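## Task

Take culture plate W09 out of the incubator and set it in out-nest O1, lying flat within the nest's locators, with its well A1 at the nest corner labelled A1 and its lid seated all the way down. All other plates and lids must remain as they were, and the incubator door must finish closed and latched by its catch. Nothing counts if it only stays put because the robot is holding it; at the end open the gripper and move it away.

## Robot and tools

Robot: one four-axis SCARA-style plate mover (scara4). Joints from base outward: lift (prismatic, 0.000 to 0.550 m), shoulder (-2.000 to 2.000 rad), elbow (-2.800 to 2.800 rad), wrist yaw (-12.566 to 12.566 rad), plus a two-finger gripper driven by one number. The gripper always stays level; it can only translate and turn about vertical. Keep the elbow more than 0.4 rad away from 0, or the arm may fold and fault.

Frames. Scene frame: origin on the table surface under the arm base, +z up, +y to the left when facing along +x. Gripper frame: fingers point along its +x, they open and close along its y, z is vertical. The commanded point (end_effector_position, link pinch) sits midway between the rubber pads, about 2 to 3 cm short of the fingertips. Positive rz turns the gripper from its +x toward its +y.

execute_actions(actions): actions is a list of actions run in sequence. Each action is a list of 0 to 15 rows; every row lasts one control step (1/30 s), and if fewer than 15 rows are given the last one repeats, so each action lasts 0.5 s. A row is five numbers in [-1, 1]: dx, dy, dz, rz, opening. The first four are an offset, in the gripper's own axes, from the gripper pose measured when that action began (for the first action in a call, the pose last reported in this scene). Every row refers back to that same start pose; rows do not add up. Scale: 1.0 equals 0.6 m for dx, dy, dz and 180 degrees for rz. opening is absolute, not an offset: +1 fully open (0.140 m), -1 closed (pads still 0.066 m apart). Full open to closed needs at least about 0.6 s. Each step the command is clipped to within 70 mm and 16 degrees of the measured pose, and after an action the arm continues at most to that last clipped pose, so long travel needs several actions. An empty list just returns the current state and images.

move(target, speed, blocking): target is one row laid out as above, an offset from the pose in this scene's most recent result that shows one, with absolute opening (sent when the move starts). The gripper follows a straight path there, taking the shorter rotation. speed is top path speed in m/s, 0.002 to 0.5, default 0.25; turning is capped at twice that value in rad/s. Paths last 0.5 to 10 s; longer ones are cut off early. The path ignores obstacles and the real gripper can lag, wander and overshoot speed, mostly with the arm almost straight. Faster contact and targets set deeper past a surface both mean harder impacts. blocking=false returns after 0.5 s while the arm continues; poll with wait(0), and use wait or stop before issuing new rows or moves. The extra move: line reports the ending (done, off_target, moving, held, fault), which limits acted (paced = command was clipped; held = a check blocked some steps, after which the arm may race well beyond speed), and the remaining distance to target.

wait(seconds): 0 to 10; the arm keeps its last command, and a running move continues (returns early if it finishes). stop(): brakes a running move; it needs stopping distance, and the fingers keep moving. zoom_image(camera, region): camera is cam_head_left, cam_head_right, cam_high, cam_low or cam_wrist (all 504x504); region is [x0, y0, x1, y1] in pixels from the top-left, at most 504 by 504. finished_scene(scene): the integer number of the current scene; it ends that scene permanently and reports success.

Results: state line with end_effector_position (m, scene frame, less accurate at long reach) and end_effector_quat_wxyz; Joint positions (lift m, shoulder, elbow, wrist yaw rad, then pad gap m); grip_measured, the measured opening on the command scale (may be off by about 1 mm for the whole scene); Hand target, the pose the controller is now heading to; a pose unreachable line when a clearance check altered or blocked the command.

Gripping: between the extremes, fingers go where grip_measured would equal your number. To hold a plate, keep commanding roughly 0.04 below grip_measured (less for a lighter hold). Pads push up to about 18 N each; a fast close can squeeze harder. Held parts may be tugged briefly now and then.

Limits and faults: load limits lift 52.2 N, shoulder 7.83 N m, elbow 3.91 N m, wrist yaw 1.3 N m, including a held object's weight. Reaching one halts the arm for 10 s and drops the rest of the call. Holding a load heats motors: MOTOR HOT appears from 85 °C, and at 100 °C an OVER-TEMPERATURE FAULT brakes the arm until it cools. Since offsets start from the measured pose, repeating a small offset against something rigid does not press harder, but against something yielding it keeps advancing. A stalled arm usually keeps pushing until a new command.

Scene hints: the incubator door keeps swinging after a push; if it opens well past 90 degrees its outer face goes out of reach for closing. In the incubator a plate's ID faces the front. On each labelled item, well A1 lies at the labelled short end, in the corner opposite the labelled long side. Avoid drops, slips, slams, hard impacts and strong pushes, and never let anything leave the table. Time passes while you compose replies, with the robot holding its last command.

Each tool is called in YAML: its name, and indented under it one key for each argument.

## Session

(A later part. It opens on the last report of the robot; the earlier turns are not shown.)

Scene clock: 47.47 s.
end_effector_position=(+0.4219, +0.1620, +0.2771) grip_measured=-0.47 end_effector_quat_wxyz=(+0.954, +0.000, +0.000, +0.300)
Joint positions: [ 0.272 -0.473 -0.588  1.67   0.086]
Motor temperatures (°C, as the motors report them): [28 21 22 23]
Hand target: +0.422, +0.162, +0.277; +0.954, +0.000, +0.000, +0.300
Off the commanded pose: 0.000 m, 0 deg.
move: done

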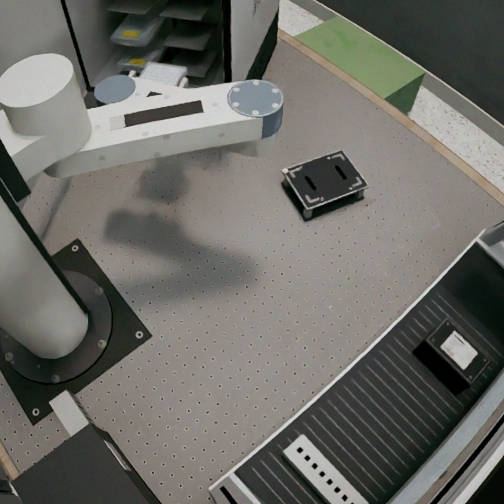

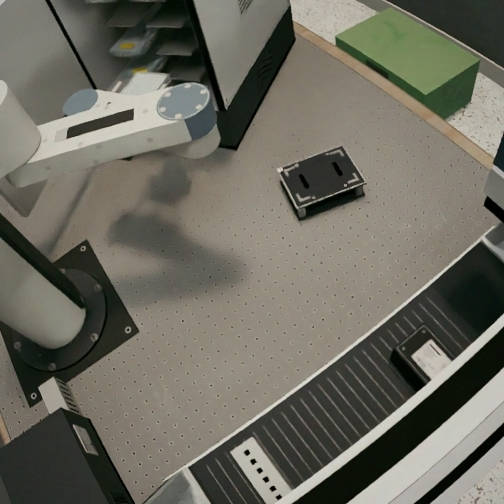

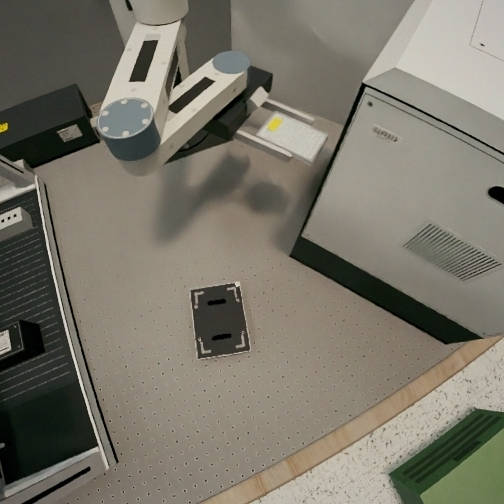

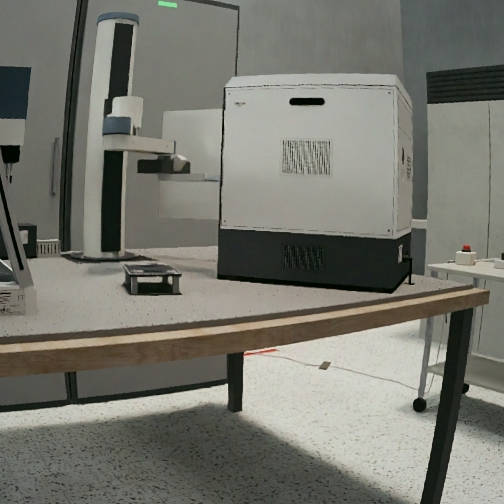

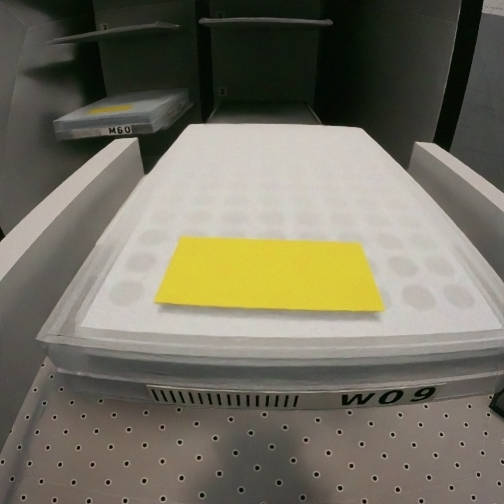

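move:
  target: [-0.02,-0.42,-0.15,-0.285,-0.53]
  speed: 0.25

Scene clock: 55.70 s.
end_effector_position=(+0.5564, -0.0517, +0.1870) grip_measured=-0.47 end_effector_quat_wxyz=(+0.990, +0.000, +0.000, -0.143)
Joint positions: [ 0.182 -0.986 -0.981  1.681  0.086]
Motor temperatures (°C, as the motors report them): [29 21 22 23]
Hand target: +0.556, -0.052, +0.187; +0.990, +0.000, +0.000, -0.142
Off the commanded pose: 0.000 m, 0 deg.
move: done

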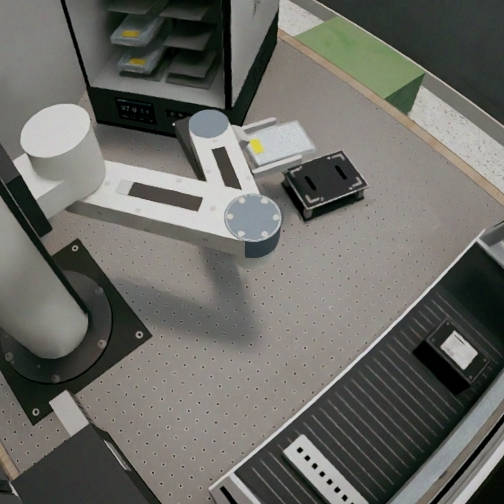

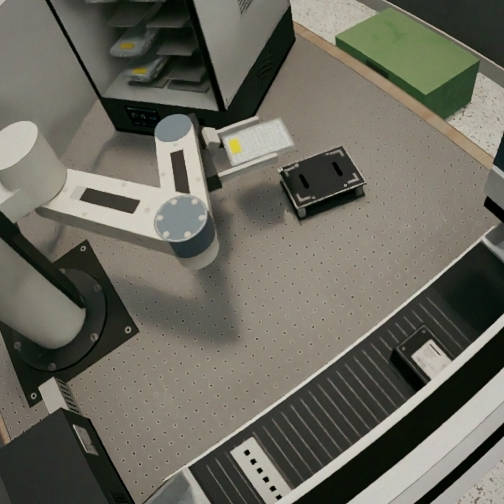

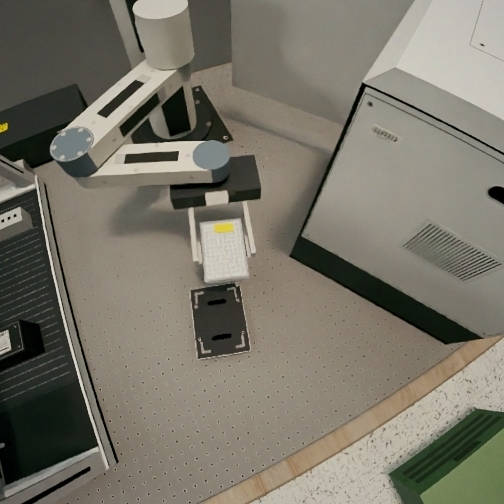

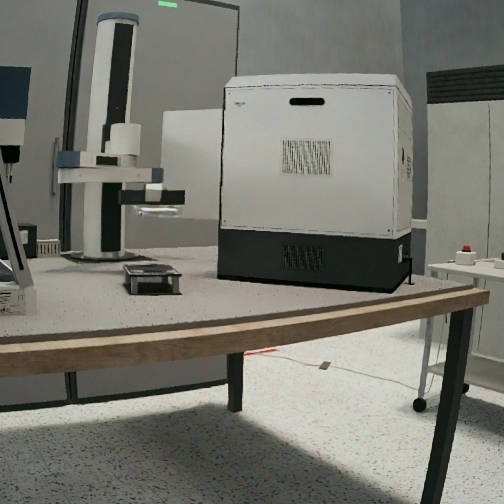

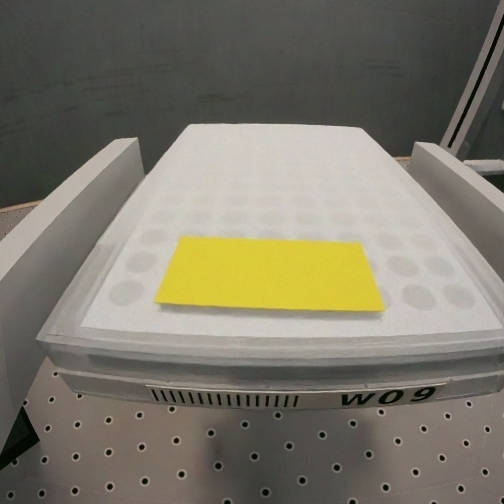

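move:
  target: [0.203,-0.058,-0.16,0,-0.53]
  speed: 0.2

zoom_image:
  camera: "cam_low"
  region: [100, 220, 210, 310]

zoom_image:
  camera: "cam_high"
  region: [170, 270, 270, 370]

Scene clock: 60.10 s.
end_effector_position=(+0.6633, -0.1198, +0.0909) grip_measured=-0.47 end_effector_quat_wxyz=(+0.990, +0.000, +0.000, -0.143)
Joint positions: [ 0.086 -0.944 -1.539  2.196  0.086]
Motor temperatures (°C, as the motors report them): [29 21 22 23]
Hand target: +0.663, -0.120, +0.091; +0.990, +0.000, +0.000, -0.143
Off the commanded pose: 0.000 m, 0 deg.
move: done

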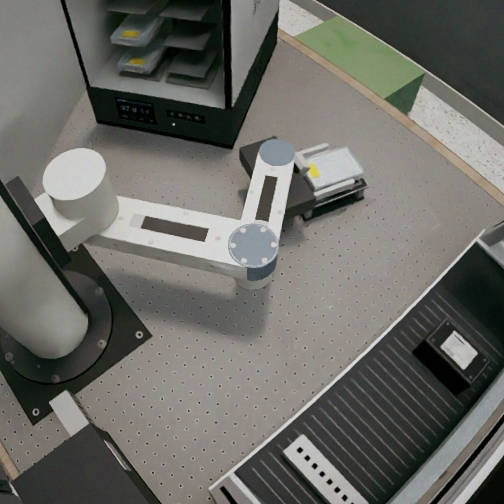

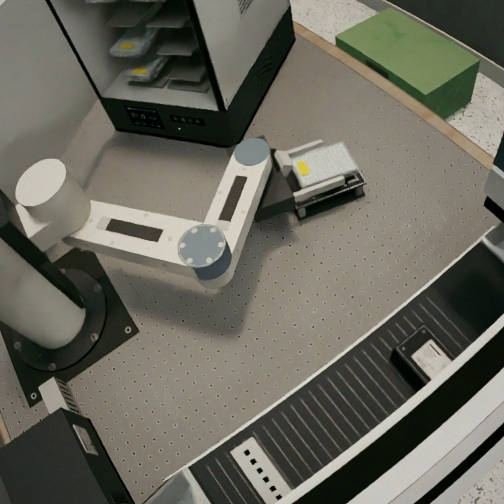

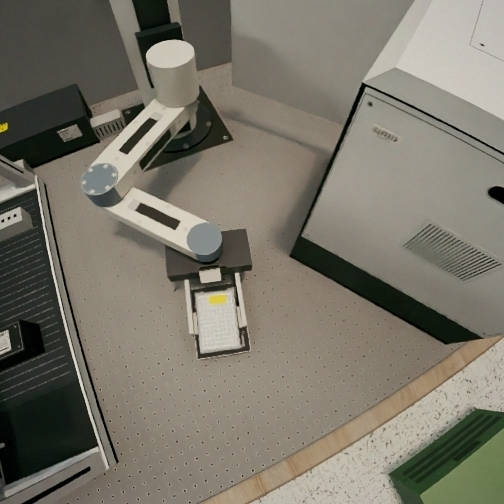

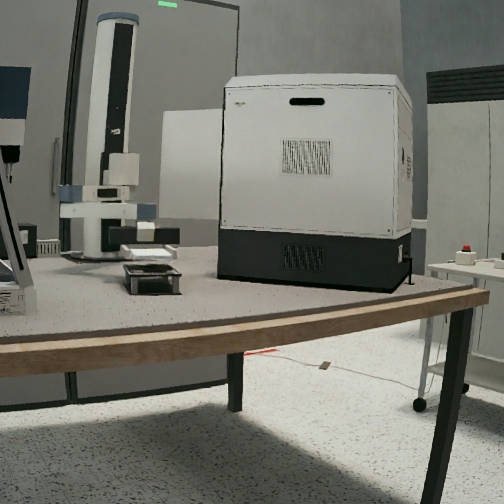

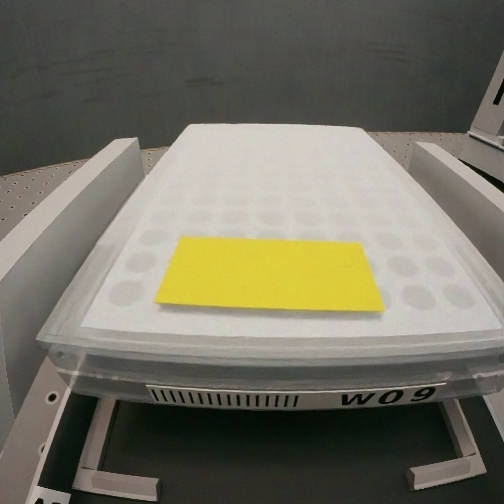

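Region (100, 220, 210, 310) of cam_low's 504x504 image, scaled by 4.582, with more detail than that image has; it fills the top 412 rows of this view, and the rest is white.

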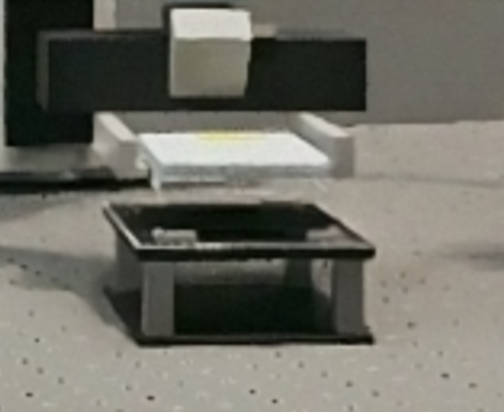

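Region (170, 270, 270, 370) of cam_high's 504x504 image, scaled by 5.040, with more detail than that image has.

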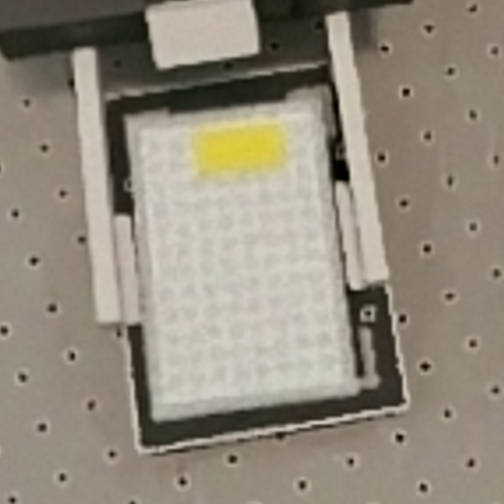

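move:
  target: [-0.008,0.003,-0.027,0.009,-0.53]
  speed: 0.05

zoom_image:
  camera: "cam_low"
  region: [110, 235, 195, 300]

zoom_image:
  camera: "cam_high"
  region: [170, 270, 270, 370]

Scene clock: 63.77 s.
end_effector_position=(+0.6593, -0.1167, +0.0747) grip_measured=-0.47 end_effector_quat_wxyz=(+0.992, +0.000, +0.000, -0.129)
Joint positions: [ 0.07  -0.96  -1.514  2.215  0.086]
Motor temperatures (°C, as the motors report them): [29 21 22 23]
Hand target: +0.659, -0.117, +0.075; +0.992, +0.000, +0.000, -0.129
Off the commanded pose: 0.000 m, 0 deg.
move: done

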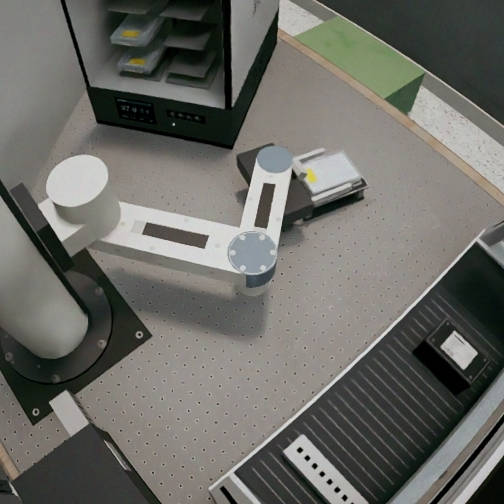

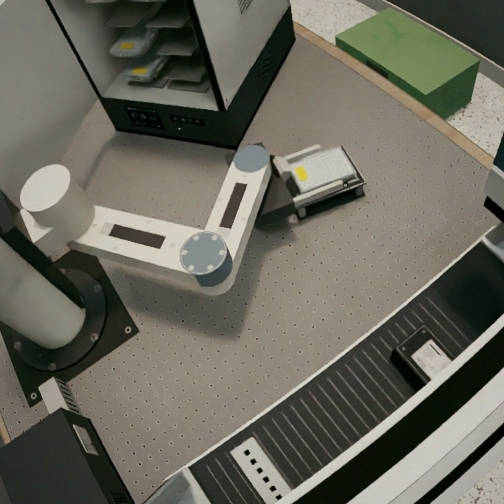

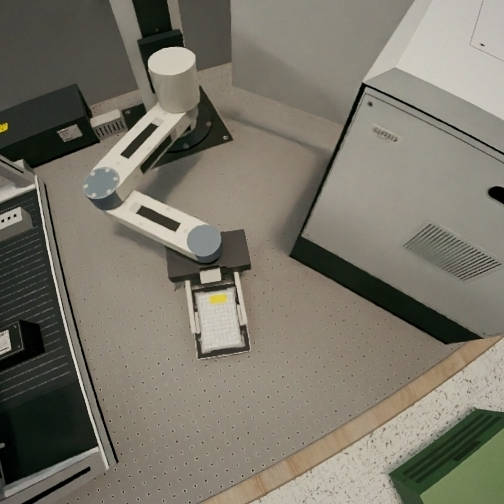

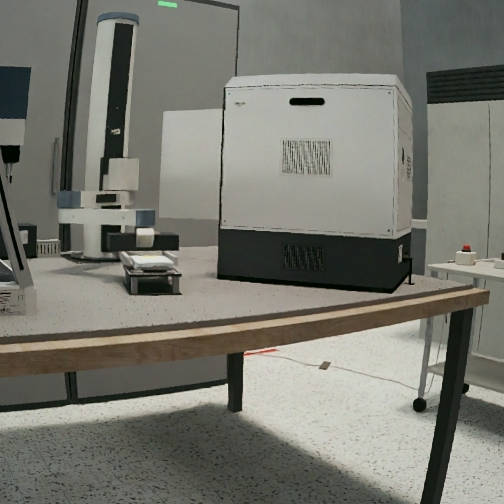

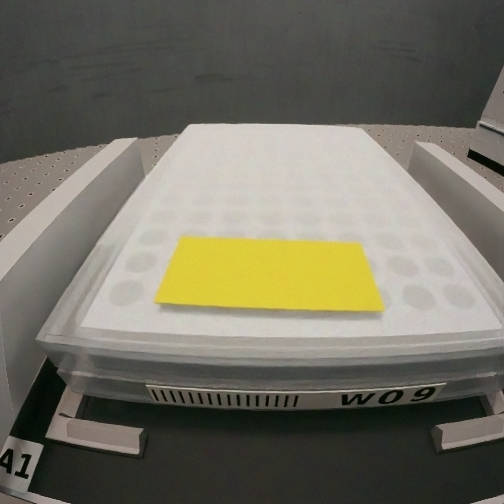

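Region (110, 235, 195, 300) of cam_low's 504x504 image, scaled by 5.929, with more detail than that image has; it fills the top 385 rows of this view, and the rest is white.

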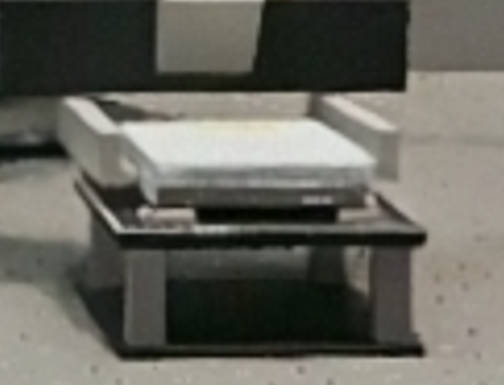

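Region (170, 270, 270, 370) of cam_high's 504x504 image, scaled by 5.040, with more detail than that image has.

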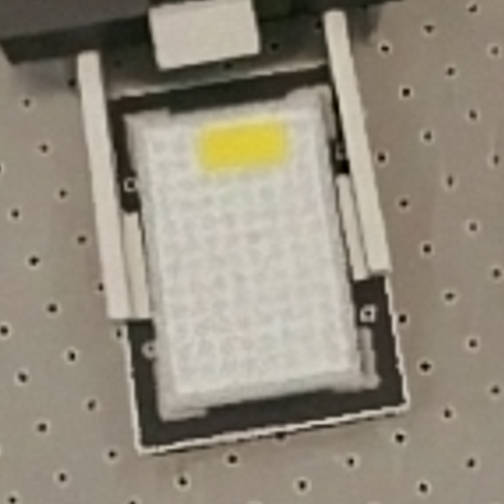

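Close. Back 1.5 mm, left 1 mm, down 4 mm.

move:
  target: [-0.0025,0.0015,-0.007,0,-0.53]
  speed: 0.02

zoom_image:
  camera: "cam_low"
  region: [110, 235, 195, 300]

zoom_image:
  camera: "cam_high"
  region: [170, 270, 270, 370]

Scene clock: 68.13 s.
end_effector_position=(+0.6581, -0.1154, +0.0705) grip_measured=-0.47 end_effector_quat_wxyz=(+0.992, +0.000, +0.000, -0.129)
Joint positions: [ 0.066 -0.961 -1.506  2.207  0.086]
Motor temperatures (°C, as the motors report them): [29 21 22 23]
Hand target: +0.658, -0.115, +0.070; +0.992, +0.000, +0.000, -0.129
Off the commanded pose: 0.000 m, 0 deg.
move: done

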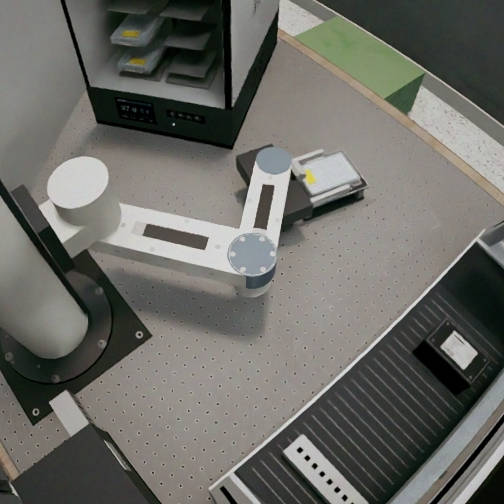

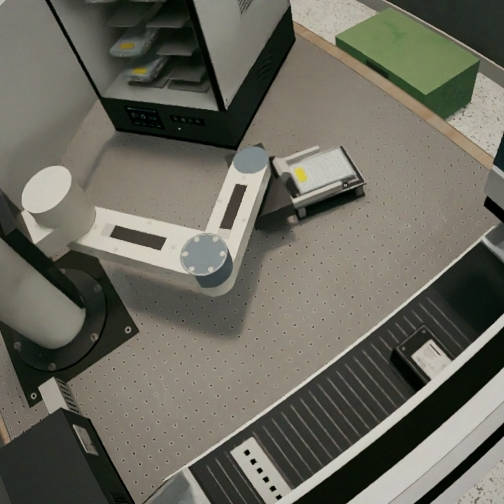

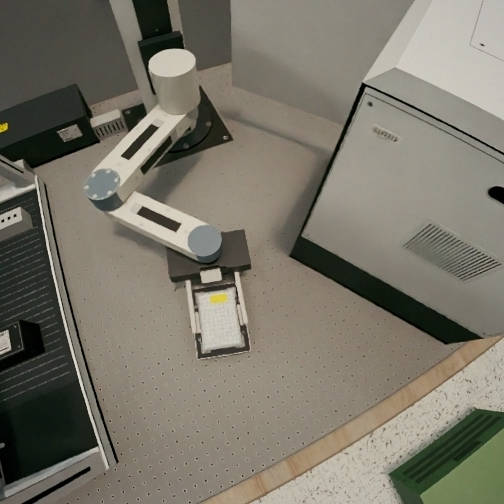

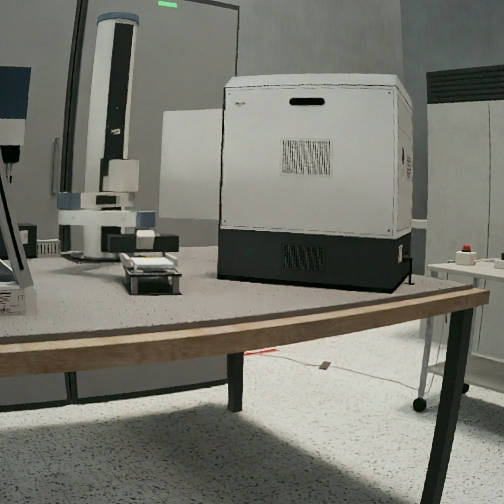

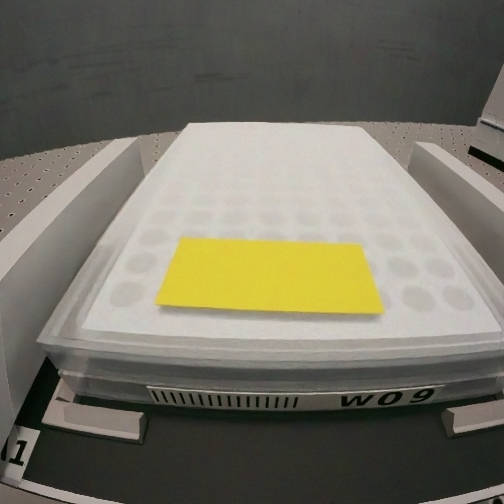

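Region (110, 235, 195, 300) of cam_low's 504x504 image, scaled by 5.929, with more detail than that image has; it fills the top 385 rows of this view, and the rest is white.

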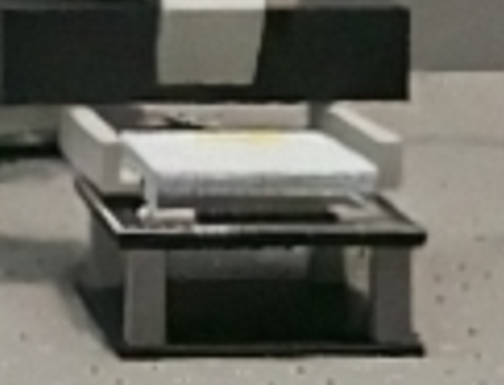

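Region (170, 270, 270, 370) of cam_high's 504x504 image, scaled by 5.040, with more detail than that image has.

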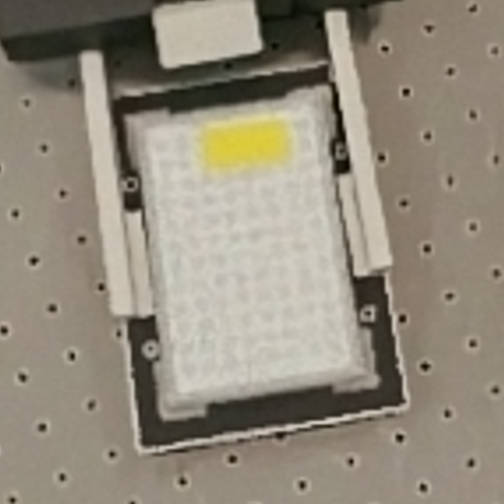

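zoom_image:
  camera: "cam_wrist"
  region: [20, 340, 200, 460]

zoom_image:
  camera: "cam_wrist"
  region: [324, 340, 504, 460]

zoom_image:
  camera: "cam_head_left"
  region: [300, 140, 380, 210]

Region (20, 340, 200, 460) of cam_wrist's 504x504 image, scaled by 2.800, with more detail than that image has.

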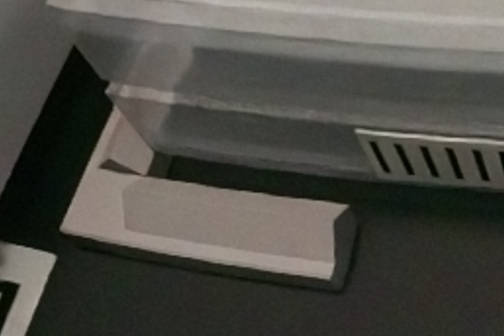

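Region (324, 340, 504, 460) of cam_wrist's 504x504 image, scaled by 2.800, with more detail than that image has.

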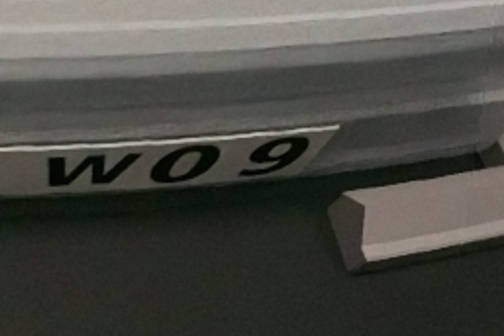

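Region (300, 140, 380, 210) of cam_head_left's 504x504 image, scaled by 6.300, with more detail than that image has; it fills the top 441 rows of this view, and the rest is white.

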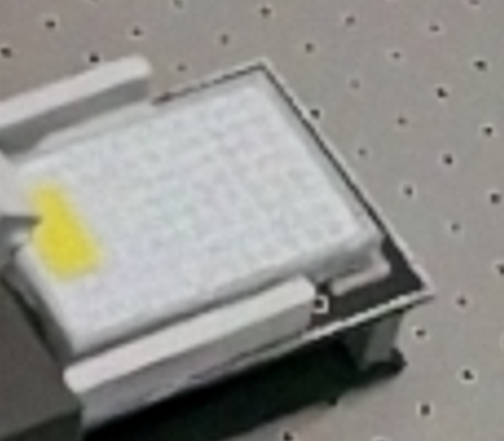

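execute_actions:
  actions:
    - [[-0.0018,0,0,0,-0.53]]
    - [[0,0,-0.001,0,-0.53],[0,0,-0.001,0,-0.53],[0,0,-0.002,0,-0.53],[0,0,-0.002,0,-0.53],[0,0,-0.003,0,-0.53],[0,0,-0.003,0,-0.53],[0,0,-0.004,0,-0.53],[0,0,-0.004,0,-0.53],[0,0,-0.0055,0,-0.53]]

zoom_image:
  camera: "cam_wrist"
  region: [20, 340, 200, 460]

zoom_image:
  camera: "cam_low"
  region: [110, 235, 195, 300]

Scene clock: 77.50 s.
end_effector_position=(+0.6570, -0.1154, +0.0675) grip_measured=-0.47 end_effector_quat_wxyz=(+0.992, +0.000, +0.000, -0.130)
Joint positions: [ 0.062 -0.963 -1.5    2.203  0.086]
Motor temperatures (°C, as the motors report them): [28 21 22 23]
Hand target: +0.657, -0.115, +0.067; +0.992, +0.000, +0.000, -0.129
Off the commanded pose: 0.000 m, 0 deg.

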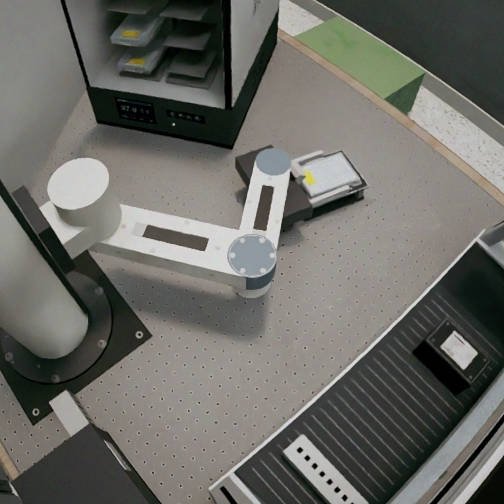

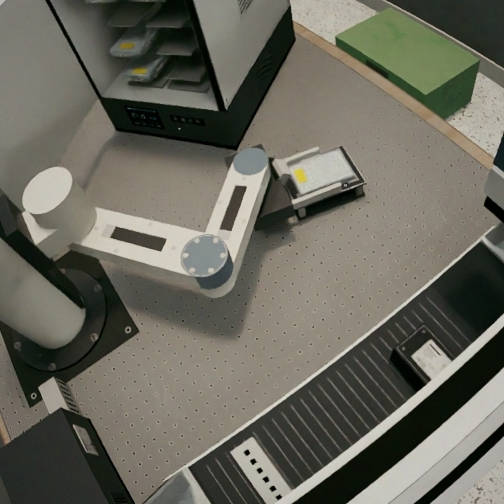

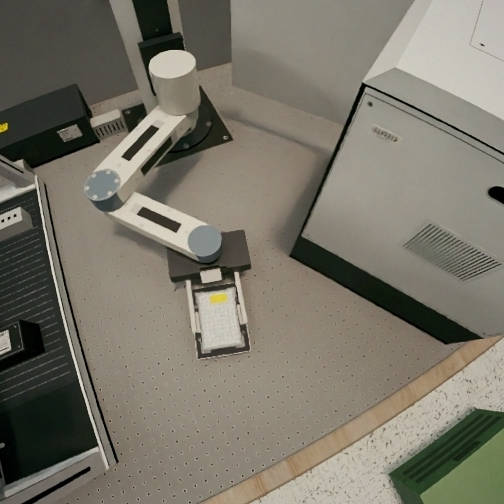

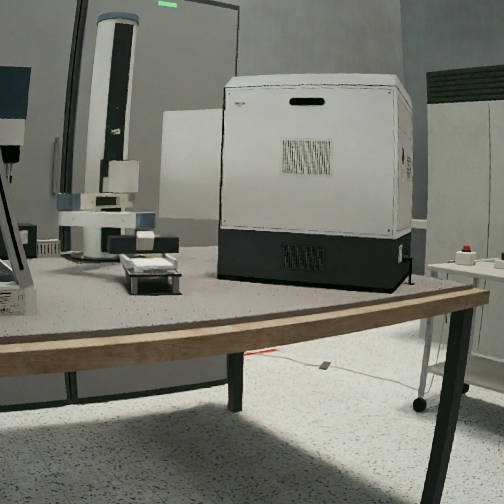

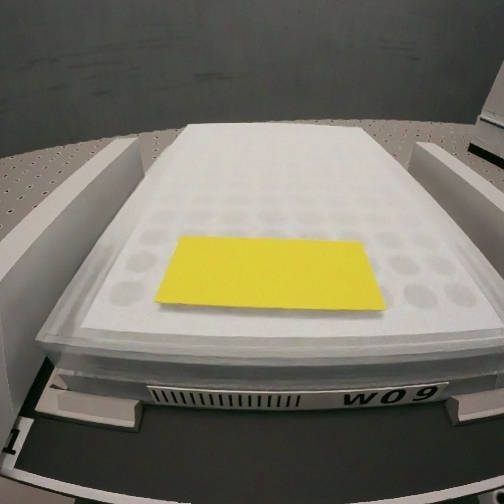

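Region (20, 340, 200, 460) of cam_wrist's 504x504 image, scaled by 2.800, with more detail than that image has.

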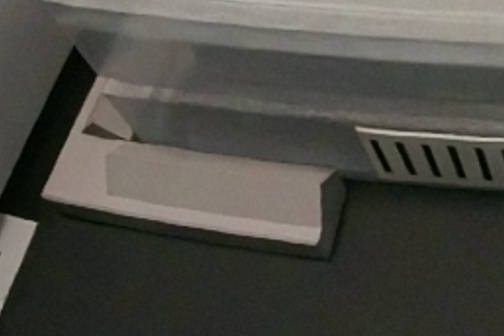

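Region (110, 235, 195, 300) of cam_low's 504x504 image, scaled by 5.929, with more detail than that image has; it fills the top 385 rows of this view, and the rest is white.

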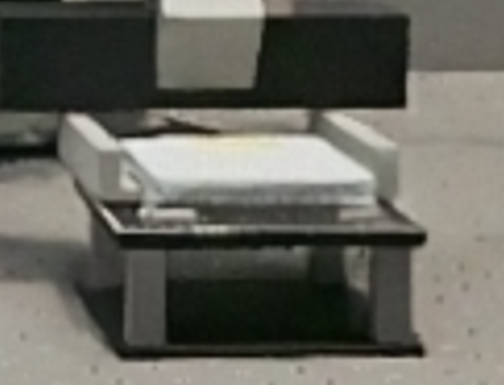

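execute_actions:
  actions:
    - [[0,0,0,0,-0.1]]
    - [[0,0,0.02,0,-0.1],[0,0,0.04,0,-0.1],[0,0,0.07,0,-0.1]]

move:
  target: [-0.76,0.263,0.73,0.777,-0.1]
  speed: 0.4

zoom_image:
  camera: "cam_low"
  region: [110, 235, 195, 300]

Scene clock: 86.83 s.
end_effector_position=(+0.6570, -0.1154, +0.1095) grip_measured=-0.10 end_effector_quat_wxyz=(+0.992, +0.000, +0.000, -0.130)
Joint positions: [ 0.105 -0.963 -1.5    2.203  0.099]
Motor temperatures (°C, as the motors report them): [28 21 22 23]
Hand target: +0.657, -0.115, +0.110; +0.992, +0.000, +0.000, -0.130
Off the commanded pose: 0.000 m, 0 deg.

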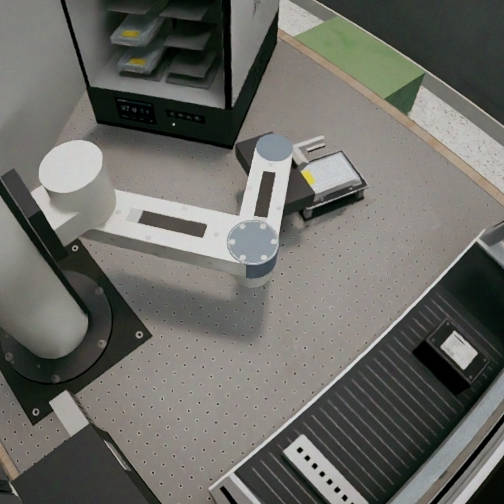

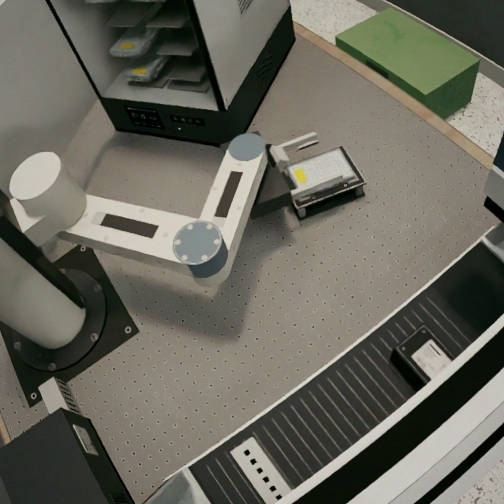

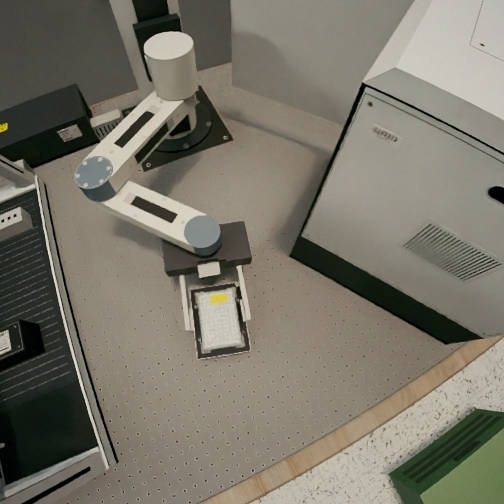

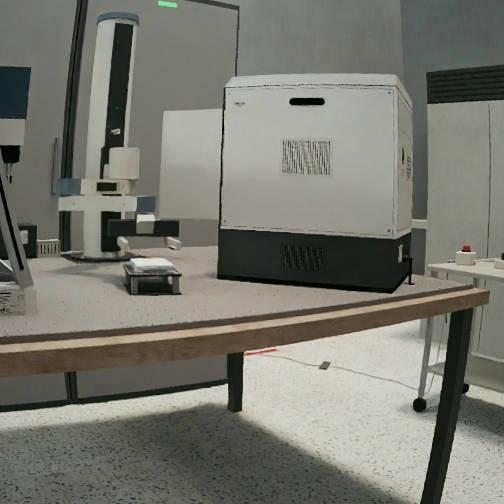

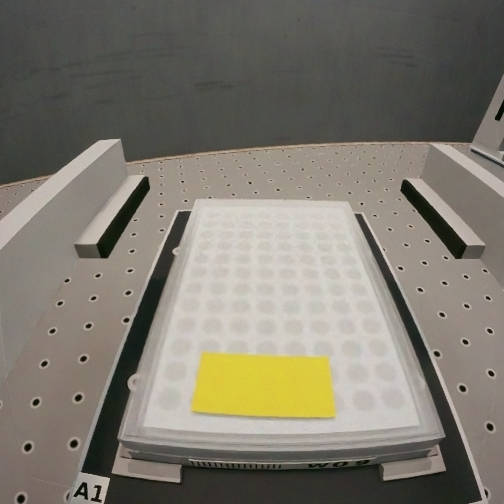

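Scene clock: 90.37 s.
end_effector_position=(+0.2568, +0.1545, +0.5476) grip_measured=-0.10 end_effector_quat_wxyz=(+0.462, +0.000, +0.000, +0.887)
Joint positions: [ 0.543 -0.783 -0.636  3.6    0.099]
Motor temperatures (°C, as the motors report them): [28 21 22 23]
Hand target: +0.257, +0.155, +0.548; +0.462, +0.000, +0.000, +0.887
Off the commanded pose: 0.000 m, 0 deg.
move: done

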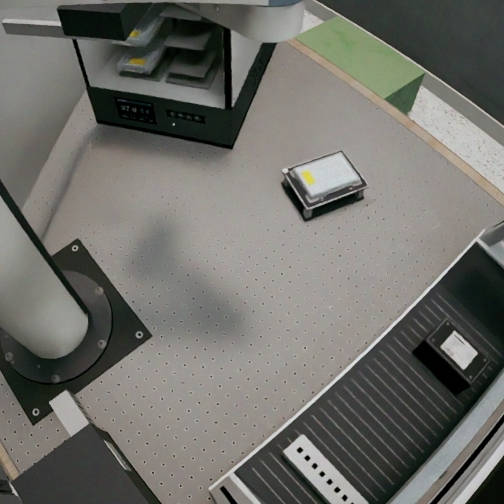

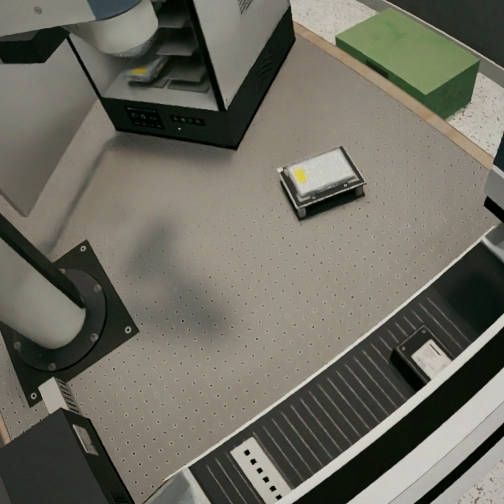

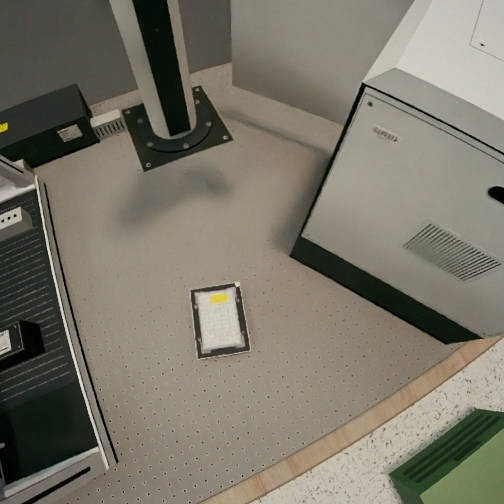

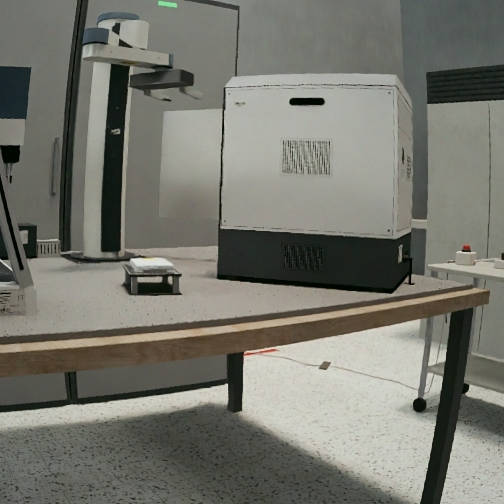

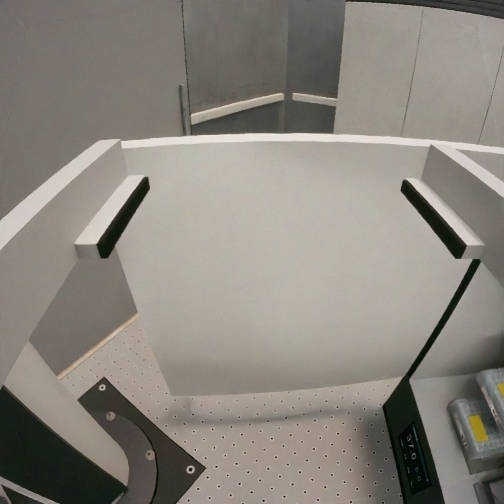

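Region (110, 235, 195, 300) of cam_low's 504x504 image, scaled by 5.929, with more detail than that image has; it fills the top 385 rows of this view, and the rest is white.

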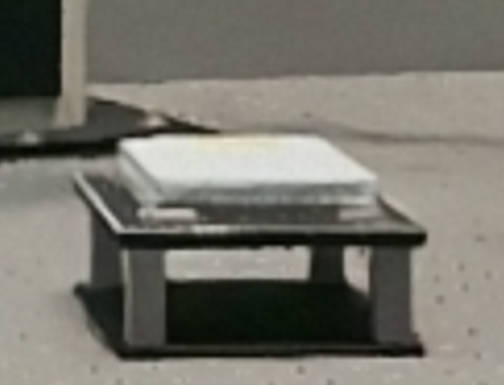

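move:
  target: [0.258,0.083,0.01,0.5,1]
  speed: 0.3

Scene clock: 96.97 s.
end_effector_position=(+0.1270, +0.2527, +0.5535) grip_measured=+1.00 end_effector_quat_wxyz=(-0.301, +0.000, +0.000, +0.954)
Joint positions: [ 0.549  0.6   -1.417  4.569  0.14 ]
Motor temperatures (°C, as the motors report them): [28 21 22 23]
Hand target: +0.127, +0.253, +0.554; -0.301, +0.000, +0.000, +0.954
Off the commanded pose: 0.000 m, 0 deg.
move: done

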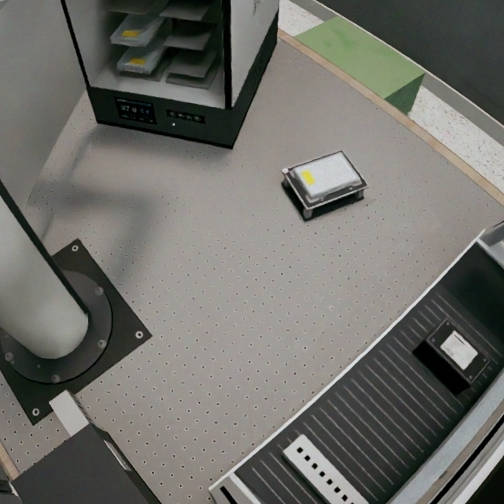

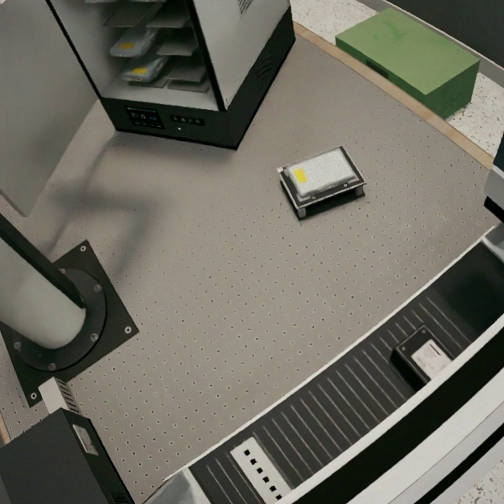

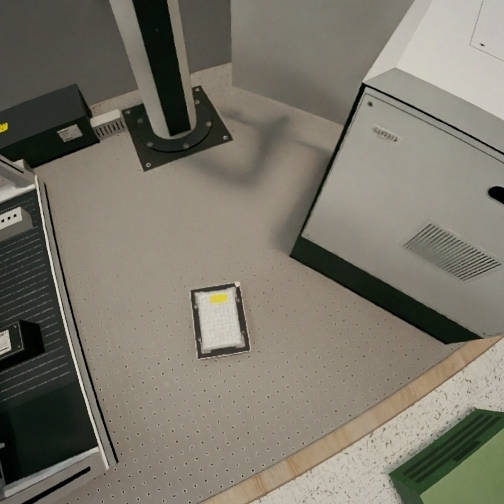

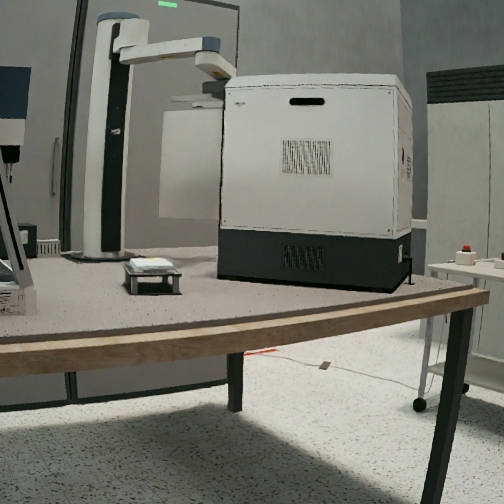

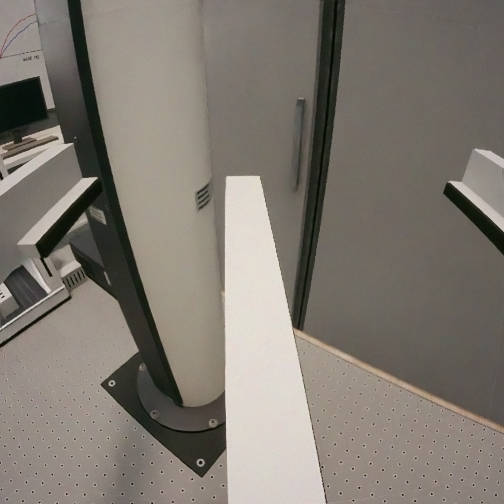

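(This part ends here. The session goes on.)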